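## Task

Place the AAA battery inside the chest, in the middle row's left-hand drawer (left as seen when facing the drawer fronts). Every other item must remain on the table. The drawers have no end stops and can slide fully out. Dropping the battery into its drawer from just above the rim is allowed. Every drawer must be closed at the end. The chest may move a few centimetres and rotate a little, but must finish upright. Nothing counts if the robot is what holds it in place at the end.

## Robot and tools

Robot: two arms, left_arm and right_arm, each with six joints and a two-finger parallel gripper. The names are labels only and say nothing about image sides. Each arm has a wrist camera: cam_left_wrist and cam_right_wrist, both 616x616 fisheye images, in that order in results.

Scene frame: origin on the table surface midway between the arms, +z up, +x out over the table, left_arm on the +y side. Reported gripper positions are in metres, orientations as quaternions wxyz, with linear (m/s) and angular (rad/s) velocities. The printed hand position can be off from the true one, more so at long reach.

Gripper axes: fingers point along the gripper's +z, and they open and close along its y. The reported position is the point between the pads when shut; closed fingertips stick out about 33 mm past it, open ones about 9 mm. Closing pushes the tips roughly 24 mm further out, so leave that gap above a surface.

The row: every moving call uses rows of 18 numbers, each in [-1, 1], always for both arms even if one is idle. Order: left_arm dx, dy, dz, rx, ry, rz, then left gripper position, force_limit, speed; then the same nine for right_arm and its gripper. dx..rz are an offset, not a pose, expressed in that gripper's own axes, measured from the gripper pose shown in the latest result that shows it (before any such result in the scene, and for later calls within one reply, from where the robot is when the action begins). Scale: 1.0 = 0.6 m for dx, dy, dz and 180 degrees for the rotation; rx, ry, rz form one rotation vector. All-zero offsets are not a rest: they pull the arm back to that reference pose. To hold an arm still, send the offset back to its desired pose in the first call of a reply and zeros afterwards. Gripper numbers are absolute commands: position +1 = fully open (140 mm), about -0.8 = pads touching, -1 = close until blocked. force_limit: about 14 N at -1, 60 N at 0, 107 N at +1 (parts up to 40 mm wide). speed: pad gap changes about 30 mm/s at -1, 140 at 0, 250 at +1. To leave a gripper alone, repeat its previous three numbers; a 0 is an actual command.

Tools:
- execute_actions {actions, pictures}: actions holds at most one item. Empty list: just report state. {rows, steps}: up to 15 rows and up to 15 steps of 1/30 s; each row runs one step, the last repeats to fill. Every row is counted from the same reference pose, not from the prior row. {steps: n} without rows: a wait of up to 300 steps counted from the previous result, so reply time is included. pictures toggles images.
- move {target, speed}: target is one 18-number row as above (offsets from the same reference). Each gripper travels a straight line toward its target; both finish together, 0.5 to 10 s, cut off at 10 s. speed is top path speed in m/s, 0.002 to 0.5 (default 0.25), rotation capped at twice that in rad/s. Paths ignore obstacles and the other arm; grippers lag, drift and can overshoot speed near full reach. Finger numbers are sent at the start. Result adds a move: line with the outcome (done, off_target, moving, held, fault), limits (paced = pose clipped; held = steps were blocked, after which the arm may jump fast) and each gripper's distance to its target.
- wait {seconds}: 0 to 10 s, nothing new is sent.
- zoom_image {camera, region}: region [x0, y0, x1, y1] in pixels of that camera's last image, (0,0) top-left, at most 504x504.
- finished_scene {scene}: 1 or 2; ends and grades that scene and opens the next. Irreversible. Replying with no tool call ends everything.

Motion limits: each step the commanded pose is clipped to within 70 mm and 16 degrees of the measured pose; damped inverse kinematics favours position over orientation. After an action, an arm continues only to its last clipped pose, so check the result and send the rest. A "Hand target" line shows where each arm is heading. Joint speed caps and 0.3 s acceleration apply; elbows never fully straighten.

Result lines: state per arm; object_status 0 moving, 1 blocked while opening, 2 blocked while closing (a grip), 3 reached target or pads met (thin parts may still be held). position_measured is in counts: 3 open, 230 pads together, not linear. Stopped fingers stay put until a new position value (change of 0.01 or more) or the object yields. To squeeze harder while status is 2, raise force_limit and switch position between -1 and -0.98. "pose unreachable" means a clearance check altered or blocked that arm's command; HELD marks affected steps. MOTOR HOT warns of heating from held loads; OVER-TEMPERATURE FAULT brakes the arm until cool.

Avoid: contact torque at a joint load limit (waist and shoulder 306, elbow 144, wrist joints 40.5 N m, held weight included) or 144 N external force triggers a fault stop of 10 s and the arm goes limp. Arms are stiff: aiming even slightly past a firm contact can fault, and faster touches hit harder. Keep the arms from hitting each other. Never knock items off the table.

Each tool is called by a JSON object that holds its "api" and its "payload".

## Session

{"api": "execute_actions", "payload": {"actions": []}}

Scene clock: 0.00 s of 7200.00 s.
left_arm: end_effector_position=(+0.8827, +0.8745, +0.2040) position_measured=3 object_status=3 end_effector_quat_wxyz=(-0.011, +0.993, -0.111, +0.034) end_effector_velocity=(-0.001, +0.001, -0.000) end_effector_angular_velocity=(-0.000, +0.001, +0.001) | right_arm: end_effector_position=(+0.0263, +0.3004, +0.3591) position_measured=3 object_status=3 end_effector_quat_wxyz=(+0.458, +0.233, +0.802, -0.306) end_effector_velocity=(+0.000, +0.000, -0.001) end_effector_angular_velocity=(-0.000, +0.000, +0.000)
Joint positions: left_arm=[ 0.442  0.751  0.946 -0.008  1.374  2.101] | right_arm=[ 1.723  0.83   0.886 -0.782  2.356  0.404]
Joint velocities: left_arm=[ 0.001 -0.     0.001 -0.     0.    -0.   ] | right_arm=[-0.     0.001 -0.     0.    -0.    -0.   ]
Hand target (left_arm): +0.883, +0.875, +0.204; -0.011, +0.993, -0.111, +0.034
Hand target (right_arm): +0.026, +0.300, +0.359; +0.458, +0.233, +0.802, -0.306
camera_calibration (this result's frames):
cam_left_wrist: T_world_to_cam=[[-0.304046, -0.950478, -0.0644065, 1.11686], [-0.904302, 0.266687, 0.333341, 0.50545], [-0.299657, 0.159594, -0.940604, 0.507273], [0, 0, 0, 1]] pos_world=[0.948663, 0.845796, 0.380589]
cam_right_wrist: T_world_to_cam=[[0.542518, 0.705812, -0.455526, -0.0594364], [0.320282, 0.327512, 0.888907, -0.427396], [0.776591, -0.628144, -0.0483779, 0.376208], [0, 0, 0, 1]] pos_world=[-0.123028, 0.418241, 0.37104]

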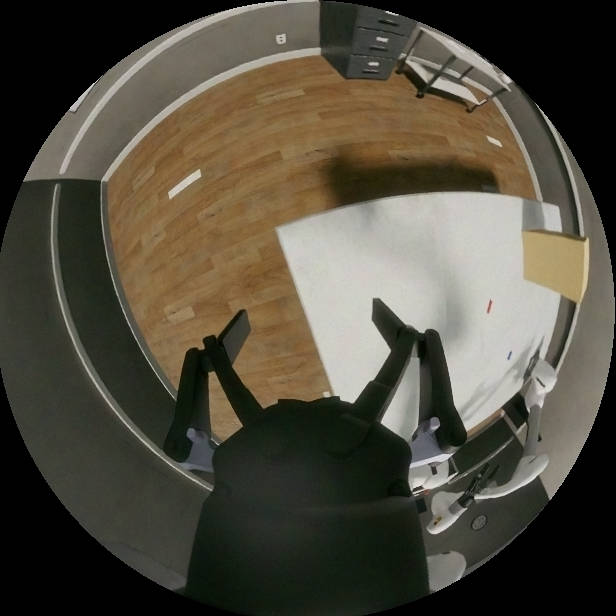

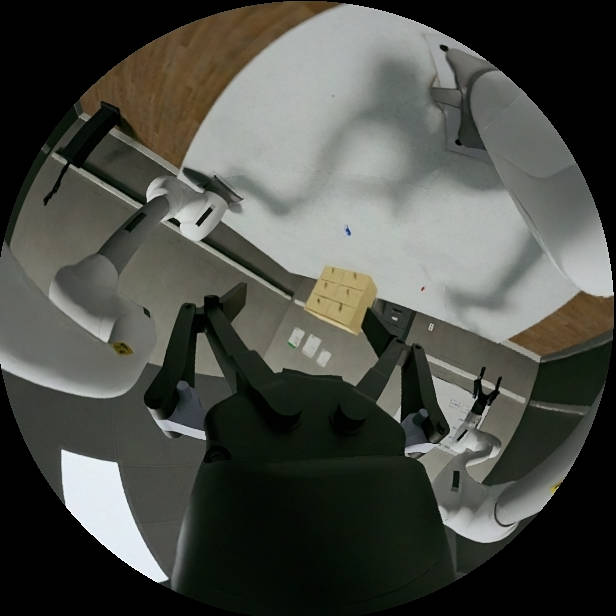

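{"api": "move", "payload": {"target": [0,0,0,0,0,0,1,0,0, -0.306,-0.102,0.923,-0.013,0.371,0.897,-0.3,0,1], "speed": 0.3}}

Scene clock: 15.07 s of 7200.00 s.
left_arm: end_effector_position=(+0.8827, +0.8745, +0.2040) position_measured=3 object_status=3 end_effector_quat_wxyz=(-0.011, +0.993, -0.111, +0.034) end_effector_velocity=(+0.000, -0.000, +0.000) end_effector_angular_velocity=(+0.000, -0.000, -0.000) | right_arm: end_effector_position=(+0.4003, -0.1496, +0.3195) position_measured=167 object_status=3 end_effector_quat_wxyz=(+0.001, +0.861, +0.001, +0.509) end_effector_velocity=(-0.000, -0.000, -0.001) end_effector_angular_velocity=(-0.001, +0.000, +0.000)
Joint positions: left_arm=[ 0.442  0.751  0.946 -0.008  1.374  2.101] | right_arm=[ 1.133 -0.25   2.331 -1.286  0.955  3.438]
Joint velocities: left_arm=[-0. -0.  0.  0. -0.  0.] | right_arm=[ 0.     0.001  0.001 -0.001 -0.     0.002]
Hand target (left_arm): +0.883, +0.875, +0.204; -0.011, +0.993, -0.111, +0.034
Hand target (right_arm): +0.400, -0.150, +0.319; +0.001, +0.861, +0.001, +0.509
Off the commanded pose (left_arm): 0.000 m, 0 deg.
Off the commanded pose (right_arm): 0.001 m, 0 deg.
After step 90, 6.60 s passed at rest.
move: done
camera_calibration (this result's frames):
cam_left_wrist: T_world_to_cam=[[-0.304046, -0.950478, -0.0644065, 1.11686], [-0.904302, 0.266687, 0.333341, 0.50545], [-0.299656, 0.159594, -0.940604, 0.507273], [0, 0, 0, 1]] pos_world=[0.948663, 0.845796, 0.380589]
cam_right_wrist: T_world_to_cam=[[0.104166, -0.977446, 0.183709, -0.24333], [-0.776862, -0.195299, -0.598619, 0.471679], [0.620996, -0.0803603, -0.779684, 0.179039], [0, 0, 0, 1]] pos_world=[0.280594, -0.131336, 0.466651]

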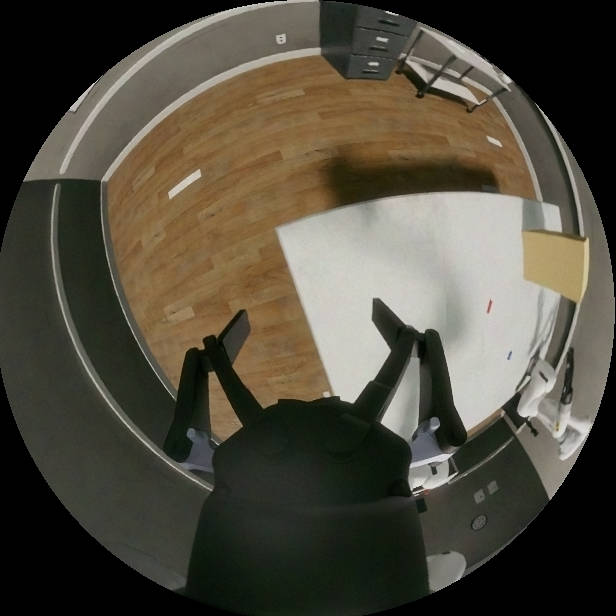

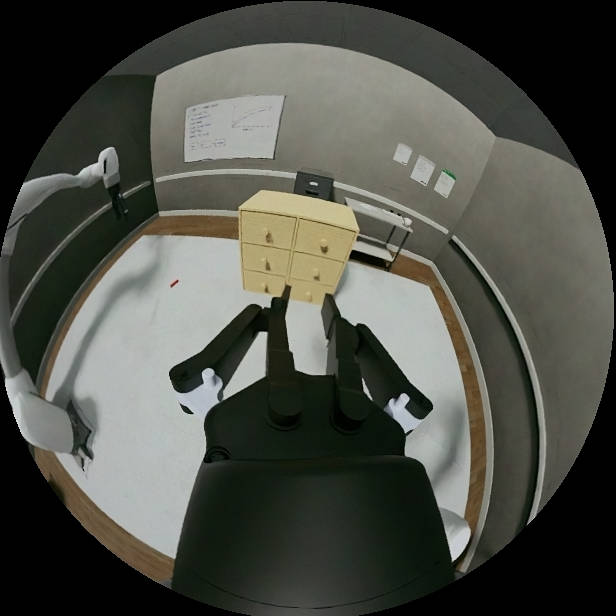

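{"api": "move", "payload": {"target": [-0.178,0.614,-0.2,0,0,0,0.3,0,1, 0,0,0,0,0,0,-0.3,0,1], "speed": 0.4}}

{"api": "move", "payload": {"target": [-0.178,0.614,-0.1,0,0,0,0.3,0,1, 0,0,0,0,0,0,-0.3,0,1], "speed": 0.4}}

Scene clock: 19.30 s of 7200.00 s.
left_arm: end_effector_position=(+0.6897, +0.5374, +0.3065) position_measured=91 object_status=3 end_effector_quat_wxyz=(-0.011, +0.993, -0.111, +0.034) end_effector_velocity=(-0.000, -0.000, +0.000) end_effector_angular_velocity=(+0.000, +0.000, -0.000) | right_arm: end_effector_position=(+0.4003, -0.1496, +0.3195) position_measured=167 object_status=3 end_effector_quat_wxyz=(+0.001, +0.861, +0.001, +0.509) end_effector_velocity=(-0.000, -0.000, -0.000) end_effector_angular_velocity=(-0.001, +0.000, -0.000)
Joint positions: left_arm=[0.075 0.294 1.471 0.018 1.307 1.729] | right_arm=[ 1.133 -0.25   2.331 -1.286  0.955  3.438]
Joint velocities: left_arm=[-0.001 -0.001  0.     0.     0.    -0.   ] | right_arm=[0. 0. 0. 0. 0. 0.]
Hand target (left_arm): +0.690, +0.537, +0.307; -0.011, +0.993, -0.111, +0.034
Hand target (right_arm): +0.400, -0.150, +0.320; +0.001, +0.861, +0.001, +0.509
Off the commanded pose (left_arm): 0.001 m, 0 deg.
Off the commanded pose (right_arm): 0.000 m, 0 deg.
move: done
camera_calibration (this result's frames):
cam_left_wrist: T_world_to_cam=[[-0.304003, -0.950506, -0.0641917, 0.744311], [-0.904483, 0.266811, 0.332751, 0.386887], [-0.299155, 0.159218, -0.940827, 0.599619], [0, 0, 0, 1]] pos_world=[0.755584, 0.508776, 0.48318]
cam_right_wrist: T_world_to_cam=[[0.104213, -0.977438, 0.183726, -0.243341], [-0.776847, -0.195347, -0.598621, 0.471632], [0.621005, -0.0803428, -0.779678, 0.179029], [0, 0, 0, 1]] pos_world=[0.280567, -0.131335, 0.466622]

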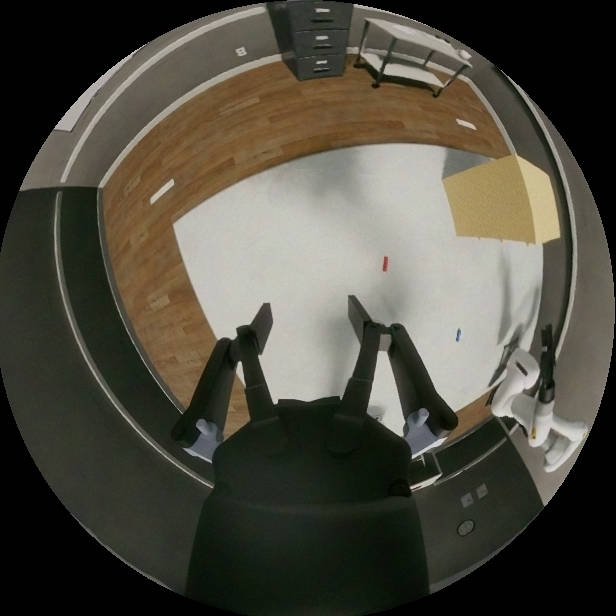

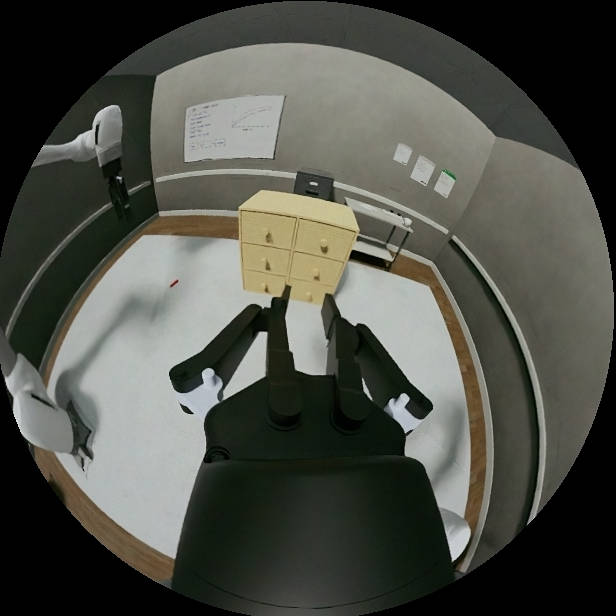

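Scene clock: 20.70 s of 7200.00 s.
left_arm: end_effector_position=(+0.5010, +0.2010, +0.3494) position_measured=91 object_status=3 end_effector_quat_wxyz=(-0.010, +0.993, -0.111, +0.035) end_effector_velocity=(+0.000, +0.001, -0.001) end_effector_angular_velocity=(+0.001, +0.001, +0.001) | right_arm: end_effector_position=(+0.4003, -0.1496, +0.3195) position_measured=167 object_status=3 end_effector_quat_wxyz=(+0.001, +0.861, +0.001, +0.509) end_effector_velocity=(+0.000, +0.001, +0.000) end_effector_angular_velocity=(+0.000, -0.000, +0.001)
Joint positions: left_arm=[-0.488  0.142  1.582  0.053  1.368  1.16 ] | right_arm=[ 1.133 -0.25   2.331 -1.286  0.955  3.438]
Joint velocities: left_arm=[ 0.001  0.001  0.001  0.    -0.    -0.   ] | right_arm=[ 0.     0.001 -0.001 -0.    -0.    -0.   ]
Hand target (left_arm): +0.501, +0.201, +0.349; -0.010, +0.993, -0.111, +0.035
Hand target (right_arm): +0.400, -0.150, +0.320; +0.001, +0.861, +0.001, +0.509
Off the commanded pose (left_arm): 0.001 m, 0 deg.
Off the commanded pose (right_arm): 0.000 m, 0 deg.
move: done
camera_calibration (this result's frames):
cam_left_wrist: T_world_to_cam=[[-0.303767, -0.95063, -0.0634656, 0.369547], [-0.904724, 0.266933, 0.331996, 0.292002], [-0.298665, 0.158268, -0.941143, 0.637159], [0, 0, 0, 1]] pos_world=[0.566735, 0.172516, 0.526168]
cam_right_wrist: T_world_to_cam=[[0.104213, -0.977438, 0.183726, -0.243341], [-0.776847, -0.195347, -0.598621, 0.471632], [0.621005, -0.0803425, -0.779678, 0.179029], [0, 0, 0, 1]] pos_world=[0.280567, -0.131335, 0.466622]

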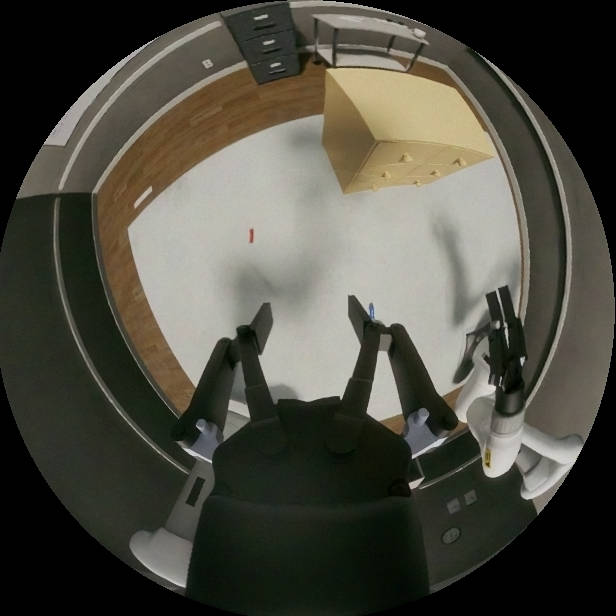

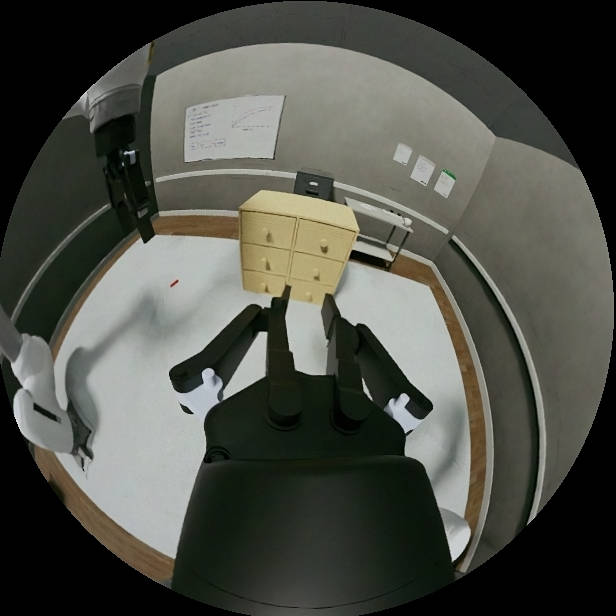

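{"api": "zoom_image", "payload": {"camera": "cam_left_wrist", "region": [230,200,390,340]}}

Region (230, 200, 390, 340) of cam_left_wrist's 616x616 image, scaled by 3.150, with more detail than that image has; it fills the top 441 rows of this view, and the rest is white.

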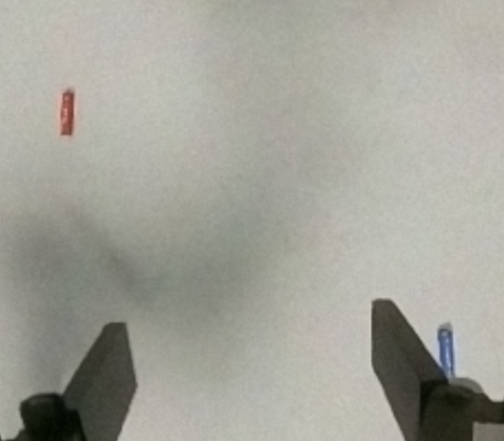

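{"api": "move", "payload": {"target": [-0.31,0.15,0.225,0,0,0,0.3,0,1, 0,0,0,0,0,0,-0.3,0,1], "speed": 0.4}}

Scene clock: 27.30 s of 7200.00 s.
left_arm: end_effector_position=(+0.3099, +0.1555, +0.2001) position_measured=91 object_status=3 end_effector_quat_wxyz=(-0.010, +0.993, -0.111, +0.035) end_effector_velocity=(-0.001, -0.001, -0.000) end_effector_angular_velocity=(-0.000, -0.000, -0.002) | right_arm: end_effector_position=(+0.4003, -0.1496, +0.3195) position_measured=167 object_status=3 end_effector_quat_wxyz=(+0.001, +0.861, +0.001, +0.509) end_effector_velocity=(-0.000, -0.001, -0.000) end_effector_angular_velocity=(-0.000, +0.000, -0.001)
Joint positions: left_arm=[-0.773  0.029  1.986  0.071  1.093  0.853] | right_arm=[ 1.133 -0.25   2.331 -1.286  0.955  3.438]
Joint velocities: left_arm=[-0.002  0.     0.    -0.    -0.001 -0.   ] | right_arm=[-0.    -0.001  0.001  0.     0.     0.   ]
Hand target (left_arm): +0.310, +0.155, +0.200; -0.010, +0.993, -0.111, +0.035
Hand target (right_arm): +0.400, -0.150, +0.320; +0.001, +0.861, +0.001, +0.509
Off the commanded pose (left_arm): 0.001 m, 0 deg.
Off the commanded pose (right_arm): 0.000 m, 0 deg.
After step 90, 2.53 s passed at rest.
move: done
camera_calibration (this result's frames):
cam_left_wrist: T_world_to_cam=[[-0.304099, -0.950565, -0.0628532, 0.258735], [-0.904643, 0.26747, 0.331785, 0.180801], [-0.298572, 0.157755, -0.941259, 0.446849], [0, 0, 0, 1]] pos_world=[0.375658, 0.127092, 0.376876]
cam_right_wrist: T_world_to_cam=[[0.104213, -0.977438, 0.183726, -0.243341], [-0.776847, -0.195347, -0.598621, 0.471632], [0.621005, -0.0803424, -0.779678, 0.179029], [0, 0, 0, 1]] pos_world=[0.280567, -0.131335, 0.466622]

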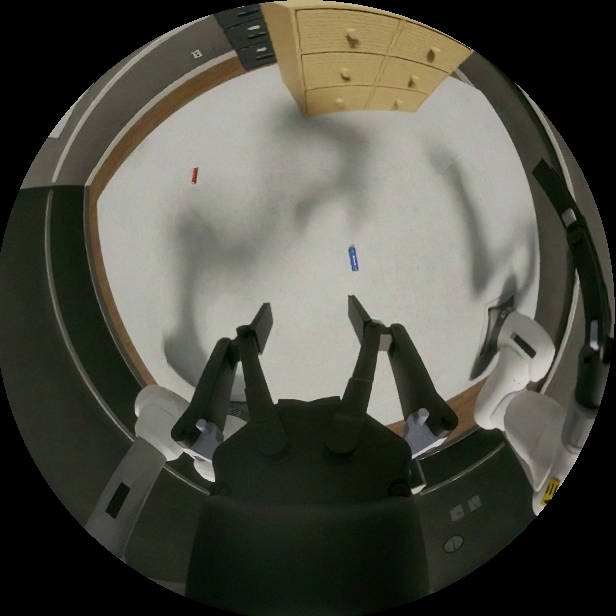

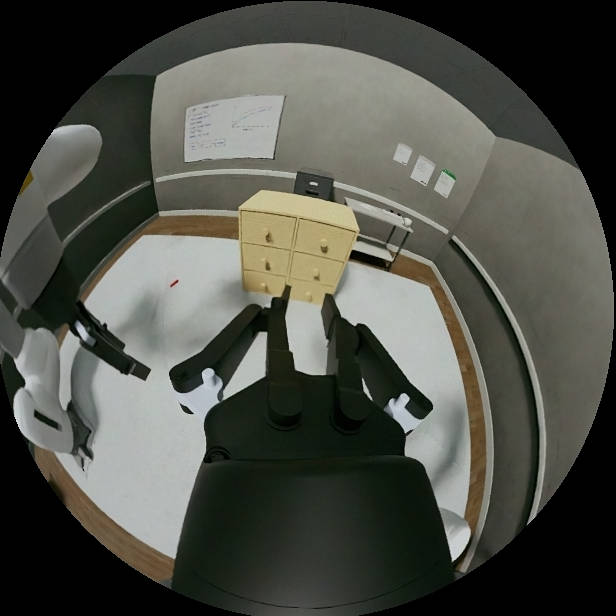

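{"api": "zoom_image", "payload": {"camera": "cam_left_wrist", "region": [320,230,390,290]}}

{"api": "zoom_image", "payload": {"camera": "cam_left_wrist", "region": [160,145,230,205]}}

Region (320, 230, 390, 290) of cam_left_wrist's 616x616 image, scaled by 7.200, with more detail than that image has; it fills the top 432 rows of this view, and the rest is white.

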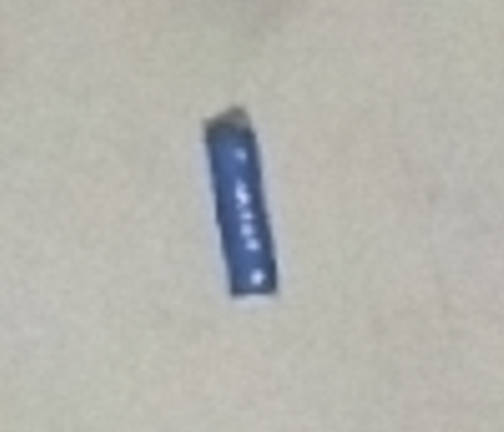

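Region (160, 145, 230, 205) of cam_left_wrist's 616x616 image, scaled by 7.200, with more detail than that image has; it fills the top 432 rows of this view, and the rest is white.

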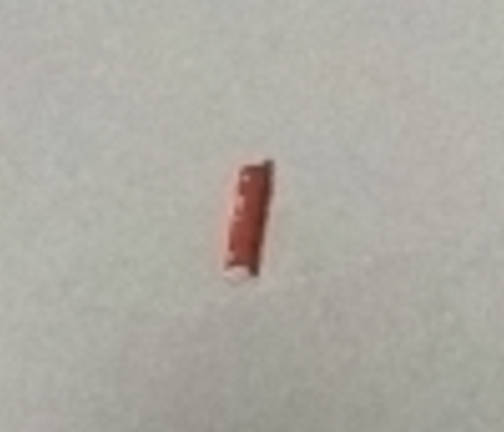

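{"api": "move", "payload": {"target": [0.486,-0.425,0.21,0,0,0,0.3,0,1, -0.03,-0.19,0.405,-0.0095,0,0.0057,-0.3,0,1], "speed": 0.3}}

{"api": "zoom_image", "payload": {"camera": "cam_right_wrist", "region": [200,150,420,330]}}

Scene clock: 40.73 s of 7200.00 s.
left_arm: end_effector_position=(+0.6584, +0.3416, +0.1004) position_measured=91 object_status=3 end_effector_quat_wxyz=(-0.010, +0.993, -0.111, +0.035) end_effector_velocity=(-0.000, -0.001, -0.000) end_effector_angular_velocity=(+0.001, +0.001, -0.001) | right_arm: end_effector_position=(+0.6044, -0.0357, +0.1859) position_measured=167 object_status=3 end_effector_quat_wxyz=(+0.009, +0.861, -0.014, +0.509) end_effector_velocity=(+0.000, -0.001, -0.001) end_effector_angular_velocity=(-0.001, +0.001, -0.000)
Joint positions: left_arm=[-0.198  0.411  1.703  0.043  0.965  1.437] | right_arm=[ 0.899  0.259  2.124 -1.658  0.765  3.813]
Joint velocities: left_arm=[-0.001  0.001 -0.001  0.     0.001  0.   ] | right_arm=[-0.001  0.001  0.001 -0.     0.     0.   ]
Hand target (left_arm): +0.658, +0.342, +0.100; -0.010, +0.993, -0.111, +0.035
Hand target (right_arm): +0.604, -0.036, +0.186; +0.009, +0.861, -0.014, +0.509
Off the commanded pose (left_arm): 0.001 m, 0 deg.
Off the commanded pose (right_arm): 0.000 m, 0 deg.
After step 90, 8.67 s passed at rest.
move: done
camera_calibration (this result's frames):
cam_left_wrist: T_world_to_cam=[[-0.304314, -0.950439, -0.0637044, 0.535523], [-0.904521, 0.267344, 0.332219, 0.479322], [-0.298723, 0.158721, -0.941049, 0.427474], [0, 0, 0, 1]] pos_world=[0.72422, 0.312989, 0.27715]
cam_right_wrist: T_world_to_cam=[[0.0705491, -0.980621, 0.182772, -0.108332], [-0.782909, -0.167975, -0.599031, 0.577177], [0.618123, -0.100833, -0.779587, -0.0417718], [0, 0, 0, 1]] pos_world=[0.48534, -0.0134932, 0.332982]

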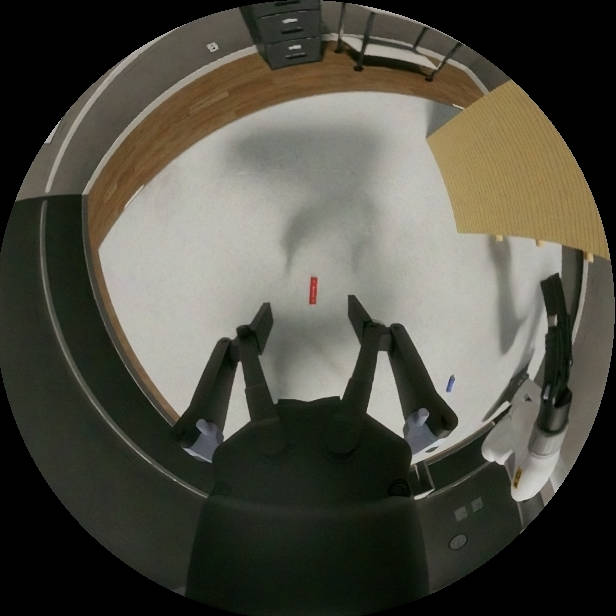

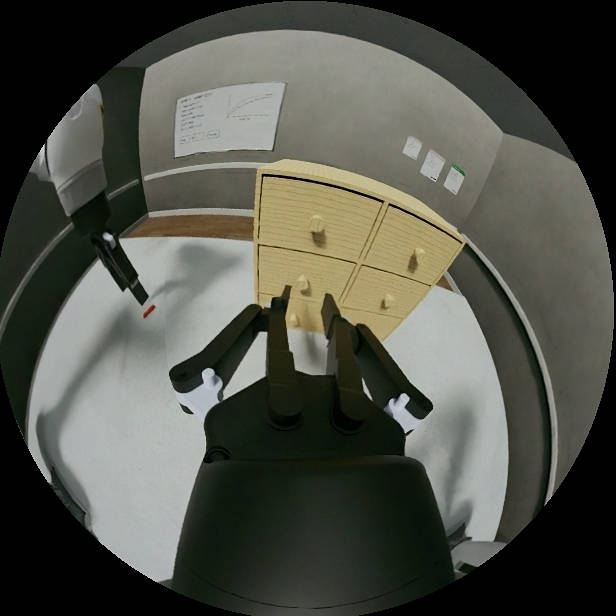

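Region (200, 150, 420, 330) of cam_right_wrist's 616x616 image, scaled by 2.291, with more detail than that image has; it fills the top 412 rows of this view, and the rest is white.

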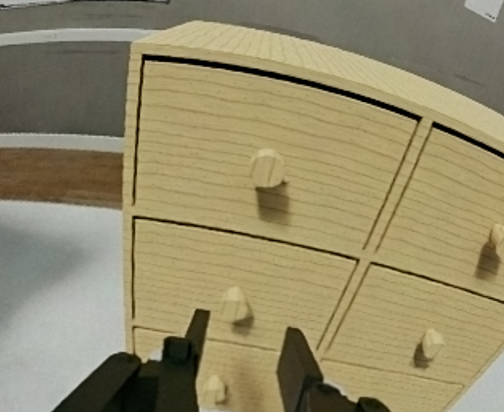

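{"api": "move", "payload": {"target": [0,0.012,0.105,0,0,0,-0.4,0,1, 0.002,-0.007,0.098,0,0,0,-0.3,0,1], "speed": 0.1}}

{"api": "zoom_image", "payload": {"camera": "cam_right_wrist", "region": [230,220,390,340]}}

{"api": "zoom_image", "payload": {"camera": "cam_left_wrist", "region": [230,220,390,340]}}

Scene clock: 47.80 s of 7200.00 s.
left_arm: end_effector_position=(+0.6613, +0.3352, +0.0373) position_measured=179 object_status=3 end_effector_quat_wxyz=(-0.010, +0.993, -0.111, +0.035) end_effector_velocity=(-0.000, -0.002, +0.000) end_effector_angular_velocity=(-0.000, -0.001, -0.002) | right_arm: end_effector_position=(+0.6566, -0.0333, +0.1585) position_measured=167 object_status=3 end_effector_quat_wxyz=(+0.009, +0.861, -0.014, +0.509) end_effector_velocity=(+0.000, +0.001, +0.001) end_effector_angular_velocity=(+0.001, -0.001, +0.001)
Joint positions: left_arm=[-0.205  0.474  1.739  0.047  0.866  1.424] | right_arm=[ 0.832  0.34   2.076 -1.75   0.724  3.871]
Joint velocities: left_arm=[-0.002 -0.     0.    -0.    -0.001 -0.   ] | right_arm=[ 0.    -0.    -0.002 -0.    -0.    -0.   ]
Hand target (left_arm): +0.661, +0.335, +0.037; -0.010, +0.993, -0.111, +0.035
Hand target (right_arm): +0.657, -0.033, +0.158; +0.009, +0.861, -0.014, +0.509
Off the commanded pose (left_arm): 0.000 m, 0 deg.
Off the commanded pose (right_arm): 0.000 m, 0 deg.
After step 90, 3.13 s passed at rest.
move: done
camera_calibration (this result's frames):
cam_left_wrist: T_world_to_cam=[[-0.304455, -0.950398, -0.063644, 0.52644], [-0.904462, 0.26749, 0.332261, 0.504486], [-0.298757, 0.158722, -0.941038, 0.369976], [0, 0, 0, 1]] pos_world=[0.727098, 0.306659, 0.214044]
cam_right_wrist: T_world_to_cam=[[0.0706061, -0.980595, 0.182886, -0.104751], [-0.782858, -0.168097, -0.599063, 0.601981], [0.618181, -0.100876, -0.779536, -0.0951867], [0, 0, 0, 1]] pos_world=[0.537505, -0.0111291, 0.305581]

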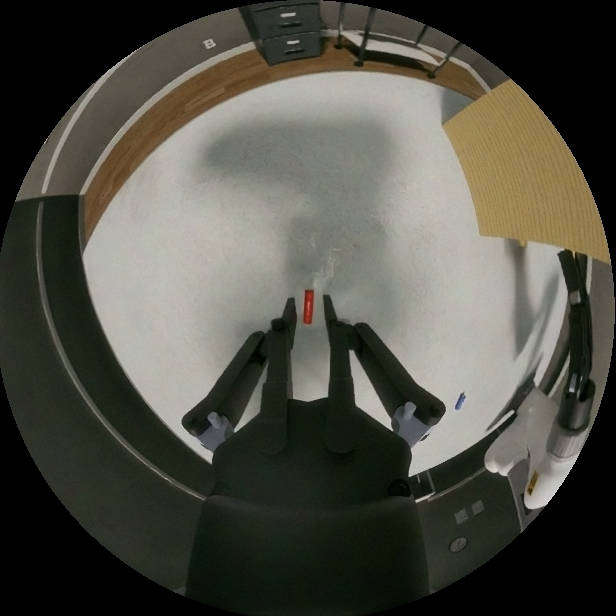

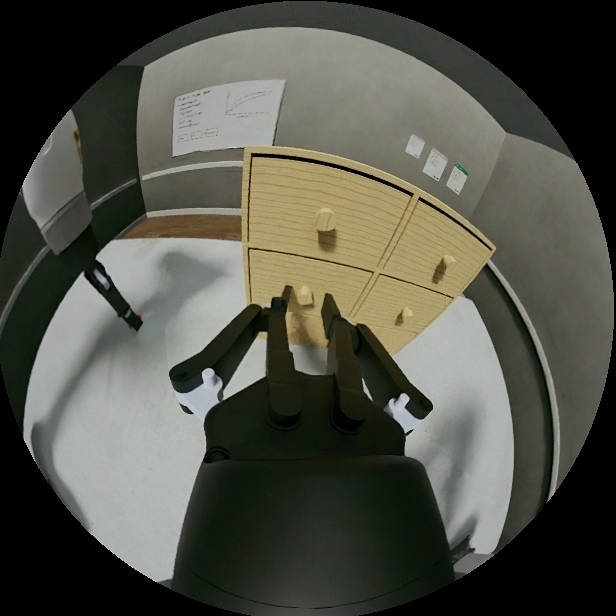

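Region (230, 220, 390, 340) of cam_right_wrist's 616x616 image, scaled by 3.150, with more detail than that image has; it fills the top 378 rows of this view, and the rest is white.

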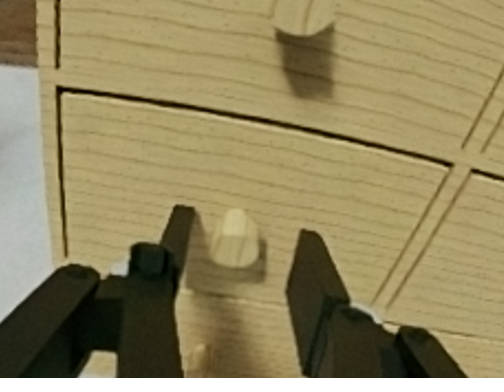

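Region (230, 220, 390, 340) of cam_left_wrist's 616x616 image, scaled by 3.150, with more detail than that image has; it fills the top 378 rows of this view, and the rest is white.

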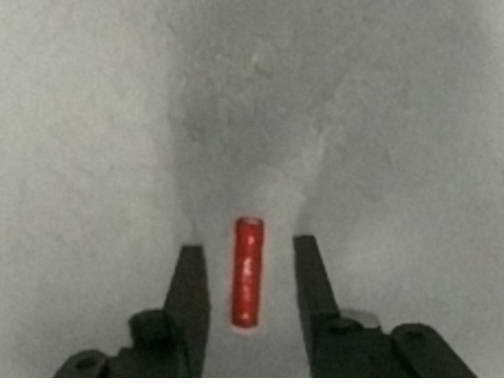

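{"api": "move", "payload": {"target": [0,0,0,0,0,0,-1,0.3,0, 0.008,-0.004,0.014,0,0,0,-0.3,0,1], "speed": 0.05}}

{"api": "zoom_image", "payload": {"camera": "cam_right_wrist", "region": [230,220,390,340]}}

Scene clock: 50.93 s of 7200.00 s.
left_arm: end_effector_position=(+0.6614, +0.3352, +0.0374) position_measured=222 object_status=2 end_effector_quat_wxyz=(-0.010, +0.993, -0.111, +0.035) end_effector_velocity=(-0.001, -0.002, -0.000) end_effector_angular_velocity=(-0.000, +0.000, -0.003) | right_arm: end_effector_position=(+0.6663, -0.0313, +0.1586) position_measured=167 object_status=3 end_effector_quat_wxyz=(+0.009, +0.861, -0.014, +0.509) end_effector_velocity=(-0.000, +0.000, +0.000) end_effector_angular_velocity=(+0.000, -0.000, +0.000)
Joint positions: left_arm=[-0.205  0.474  1.739  0.047  0.866  1.424] | right_arm=[ 0.823  0.35   2.061 -1.752  0.717  3.864]
Joint velocities: left_arm=[-0.003  0.     0.    -0.    -0.    -0.   ] | right_arm=[ 0.  0. -0.  0. -0.  0.]
Hand target (left_arm): +0.661, +0.335, +0.037; -0.010, +0.993, -0.111, +0.035
Hand target (right_arm): +0.666, -0.031, +0.159; +0.009, +0.861, -0.014, +0.509
Off the commanded pose (left_arm): 0.000 m, 0 deg.
Off the commanded pose (right_arm): 0.000 m, 0 deg.
move: done
camera_calibration (this result's frames):
cam_left_wrist: T_world_to_cam=[[-0.304448, -0.950401, -0.0636398, 0.526436], [-0.904499, 0.267503, 0.33215, 0.504575], [-0.298652, 0.158685, -0.941077, 0.369989], [0, 0, 0, 1]] pos_world=[0.727158, 0.306638, 0.214096]
cam_right_wrist: T_world_to_cam=[[0.0706123, -0.980587, 0.182931, -0.103465], [-0.782857, -0.168129, -0.599056, 0.610028], [0.618182, -0.100908, -0.779531, -0.100904], [0, 0, 0, 1]] pos_world=[0.547247, -0.00907512, 0.30571]

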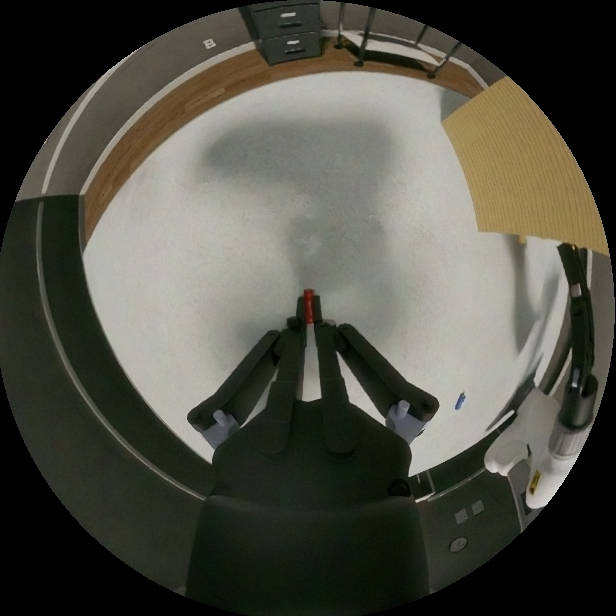

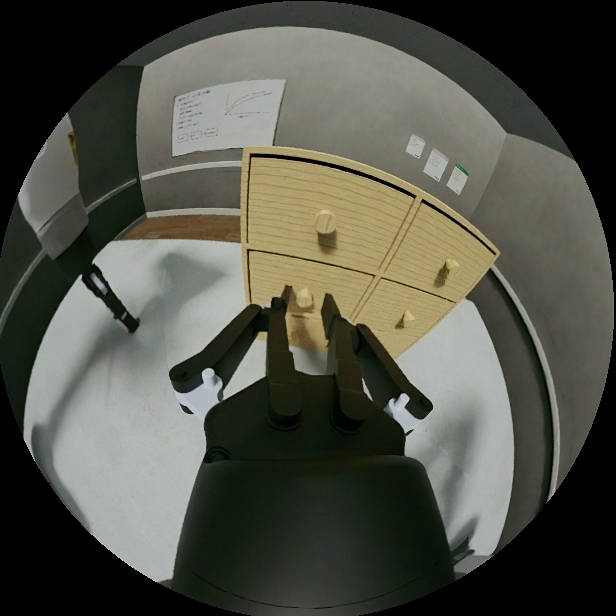

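Region (230, 220, 390, 340) of cam_right_wrist's 616x616 image, scaled by 3.150, with more detail than that image has; it fills the top 378 rows of this view, and the rest is white.

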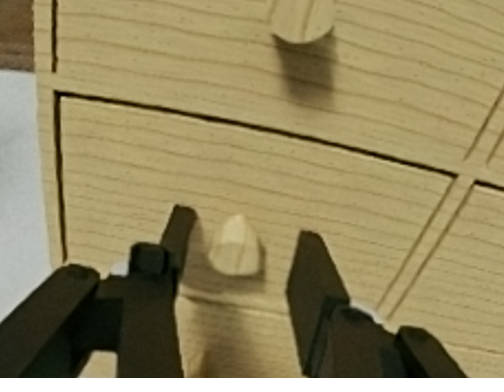

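{"api": "move", "payload": {"target": [0,0,-0.15,0,0,0,-1,0.3,0, 0,0,0,0,0,0,-1,0.5,0], "speed": 0.15}}

Scene clock: 53.80 s of 7200.00 s.
left_arm: end_effector_position=(+0.6549, +0.3342, +0.1272) position_measured=222 object_status=2 end_effector_quat_wxyz=(-0.010, +0.993, -0.111, +0.035) end_effector_velocity=(-0.000, +0.001, -0.000) end_effector_angular_velocity=(+0.000, +0.001, +0.001) | right_arm: end_effector_position=(+0.6664, -0.0313, +0.1586) position_measured=214 object_status=2 end_effector_quat_wxyz=(+0.009, +0.861, -0.014, +0.509) end_effector_velocity=(-0.001, -0.001, -0.001) end_effector_angular_velocity=(-0.002, +0.002, -0.000)
Joint positions: left_arm=[-0.209  0.387  1.683  0.043  1.009  1.427] | right_arm=[ 0.823  0.35   2.061 -1.752  0.717  3.864]
Joint velocities: left_arm=[0.001 0.    0.    0.    0.    0.   ] | right_arm=[ 0.    -0.     0.003  0.001  0.001 -0.   ]
Hand target (left_arm): +0.655, +0.334, +0.127; -0.010, +0.993, -0.111, +0.035
Hand target (right_arm): +0.666, -0.031, +0.159; +0.009, +0.861, -0.014, +0.509
Off the commanded pose (left_arm): 0.000 m, 0 deg.
Off the commanded pose (right_arm): 0.000 m, 0 deg.
move: done
camera_calibration (this result's frames):
cam_left_wrist: T_world_to_cam=[[-0.304262, -0.950457, -0.0636872, 0.529148], [-0.90455, 0.267308, 0.332169, 0.469255], [-0.298689, 0.158675, -0.941067, 0.45278], [0, 0, 0, 1]] pos_world=[0.720704, 0.305653, 0.303924]
cam_right_wrist: T_world_to_cam=[[0.0705589, -0.980588, 0.182942, -0.103478], [-0.782844, -0.168097, -0.599081, 0.610065], [0.618204, -0.100944, -0.779509, -0.100942], [0, 0, 0, 1]] pos_world=[0.54729, -0.00910874, 0.305723]

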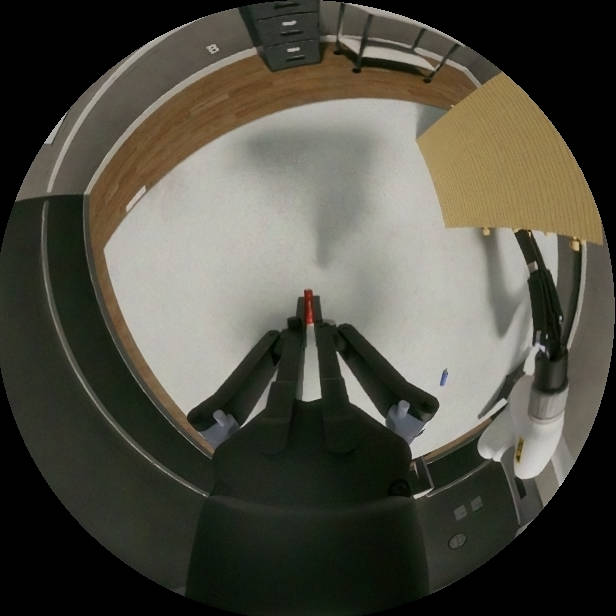

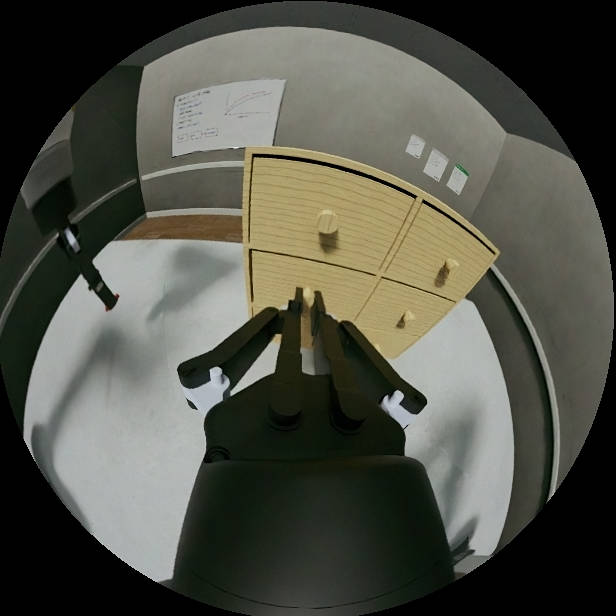

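{"api": "move", "payload": {"target": [0,0,-0.25,0,0,0,-1,0.3,0, -0.068,0,-0.1145,0,0,0,-1,0.5,0], "speed": 0.05}}

Scene clock: 63.23 s of 7200.00 s.
left_arm: end_effector_position=(+0.6442, +0.3326, +0.2769) position_measured=222 object_status=2 end_effector_quat_wxyz=(-0.010, +0.993, -0.111, +0.035) end_effector_velocity=(-0.000, +0.000, -0.001) end_effector_angular_velocity=(+0.001, +0.001, +0.000) | right_arm: end_effector_position=(+0.5865, -0.0284, +0.1561) position_measured=214 object_status=2 end_effector_quat_wxyz=(+0.009, +0.861, -0.014, +0.509) end_effector_velocity=(+0.000, +0.000, +0.001) end_effector_angular_velocity=(+0.001, -0.001, -0.000)
Joint positions: left_arm=[-0.216  0.284  1.539  0.038  1.257  1.431] | right_arm=[ 0.933  0.296  2.15  -1.694  0.794  3.9  ]
Joint velocities: left_arm=[ 0.     0.     0.001  0.     0.    -0.   ] | right_arm=[-0.    -0.    -0.001 -0.     0.     0.   ]
Hand target (left_arm): +0.644, +0.333, +0.277; -0.010, +0.993, -0.111, +0.035
Hand target (right_arm): +0.587, -0.028, +0.156; +0.009, +0.861, -0.014, +0.509
Off the commanded pose (left_arm): 0.000 m, 0 deg.
Off the commanded pose (right_arm): 0.000 m, 0 deg.
After step 90, 3.17 s passed at rest.
move: done
camera_calibration (this result's frames):
cam_left_wrist: T_world_to_cam=[[-0.303932, -0.950557, -0.063771, 0.533708], [-0.904664, 0.266976, 0.332124, 0.410429], [-0.298678, 0.158634, -0.941077, 0.590743], [0, 0, 0, 1]] pos_world=[0.709953, 0.304033, 0.453657]
cam_right_wrist: T_world_to_cam=[[0.0706229, -0.980637, 0.182655, -0.094535], [-0.782919, -0.167958, -0.599022, 0.54656], [0.618102, -0.100699, -0.779622, -0.0531697], [0, 0, 0, 1]] pos_world=[0.467453, -0.0062595, 0.303216]

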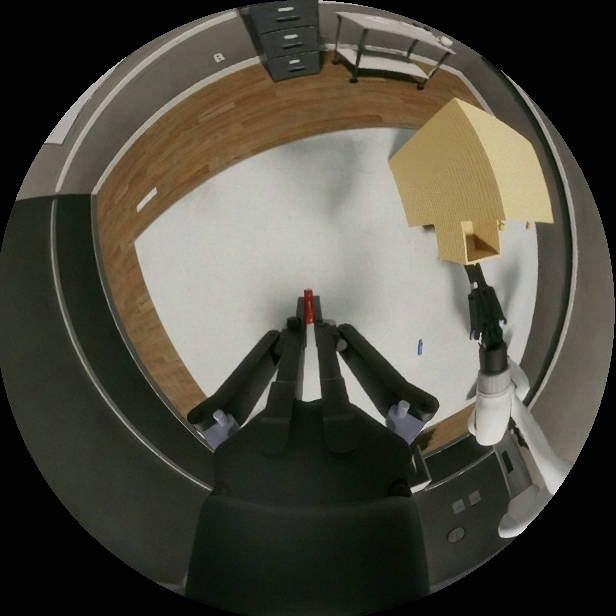

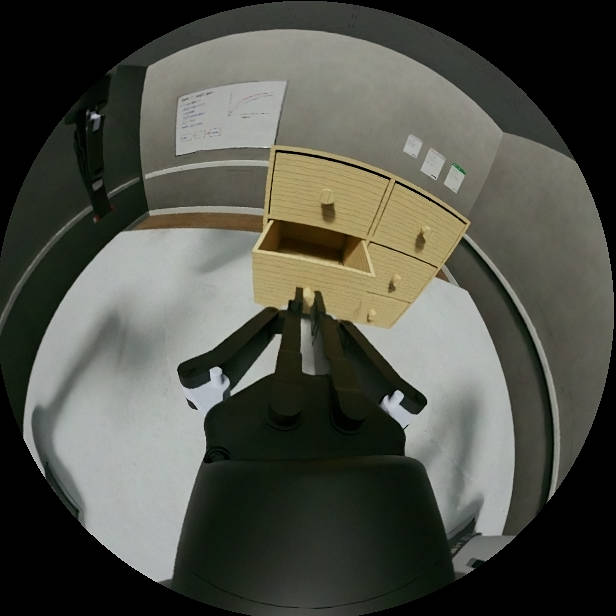

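{"api": "move", "payload": {"target": [0.143,0.53,-0.056,0,0,0,-1,0.3,0, 0,0,0,0,0,0,-1,0.5,0], "speed": 0.15}}

Scene clock: 71.27 s of 7200.00 s.
left_arm: end_effector_position=(+0.6555, +0.0031, +0.3077) position_measured=222 object_status=2 end_effector_quat_wxyz=(-0.010, +0.993, -0.111, +0.035) end_effector_velocity=(+0.001, +0.001, -0.000) end_effector_angular_velocity=(+0.000, +0.000, +0.001) | right_arm: end_effector_position=(+0.5865, -0.0284, +0.1561) position_measured=214 object_status=2 end_effector_quat_wxyz=(+0.009, +0.861, -0.014, +0.509) end_effector_velocity=(+0.000, +0.000, +0.001) end_effector_angular_velocity=(+0.001, -0.001, -0.000)
Joint positions: left_arm=[-0.568  0.549  1.097  0.056  1.449  1.084] | right_arm=[ 0.933  0.296  2.15  -1.694  0.794  3.9  ]
Joint velocities: left_arm=[ 0.001  0.    -0.001  0.     0.001 -0.   ] | right_arm=[-0.    -0.001 -0.    -0.    -0.    -0.   ]
Hand target (left_arm): +0.656, +0.003, +0.308; -0.010, +0.993, -0.111, +0.035
Hand target (right_arm): +0.587, -0.028, +0.156; +0.009, +0.861, -0.014, +0.509
Off the commanded pose (left_arm): 0.001 m, 0 deg.
Off the commanded pose (right_arm): 0.000 m, 0 deg.
After step 90, 2.50 s passed at rest.
move: done
camera_calibration (this result's frames):
cam_left_wrist: T_world_to_cam=[[-0.303705, -0.950664, -0.0632639, 0.225591], [-0.904814, 0.266983, 0.331711, 0.498643], [-0.298455, 0.157984, -0.941257, 0.675261], [0, 0, 0, 1]] pos_world=[0.721228, -0.0253489, 0.484461]
cam_right_wrist: T_world_to_cam=[[0.0706285, -0.980637, 0.182656, -0.0945348], [-0.78292, -0.167964, -0.59902, 0.546552], [0.618101, -0.100697, -0.779623, -0.0531649], [0, 0, 0, 1]] pos_world=[0.467445, -0.00625697, 0.303215]

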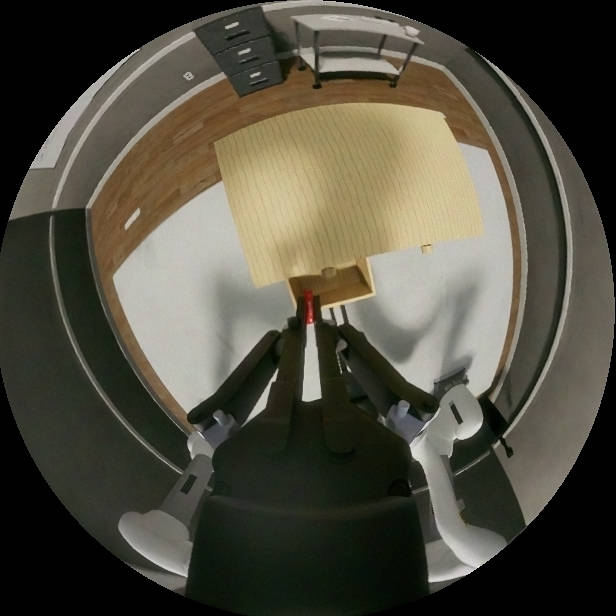

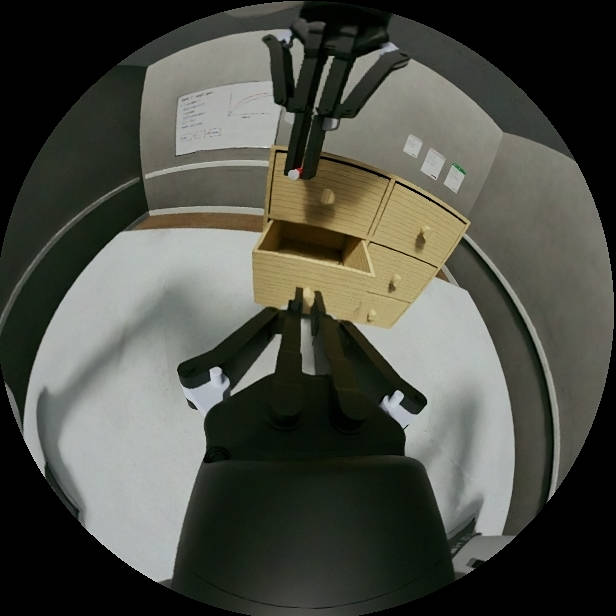

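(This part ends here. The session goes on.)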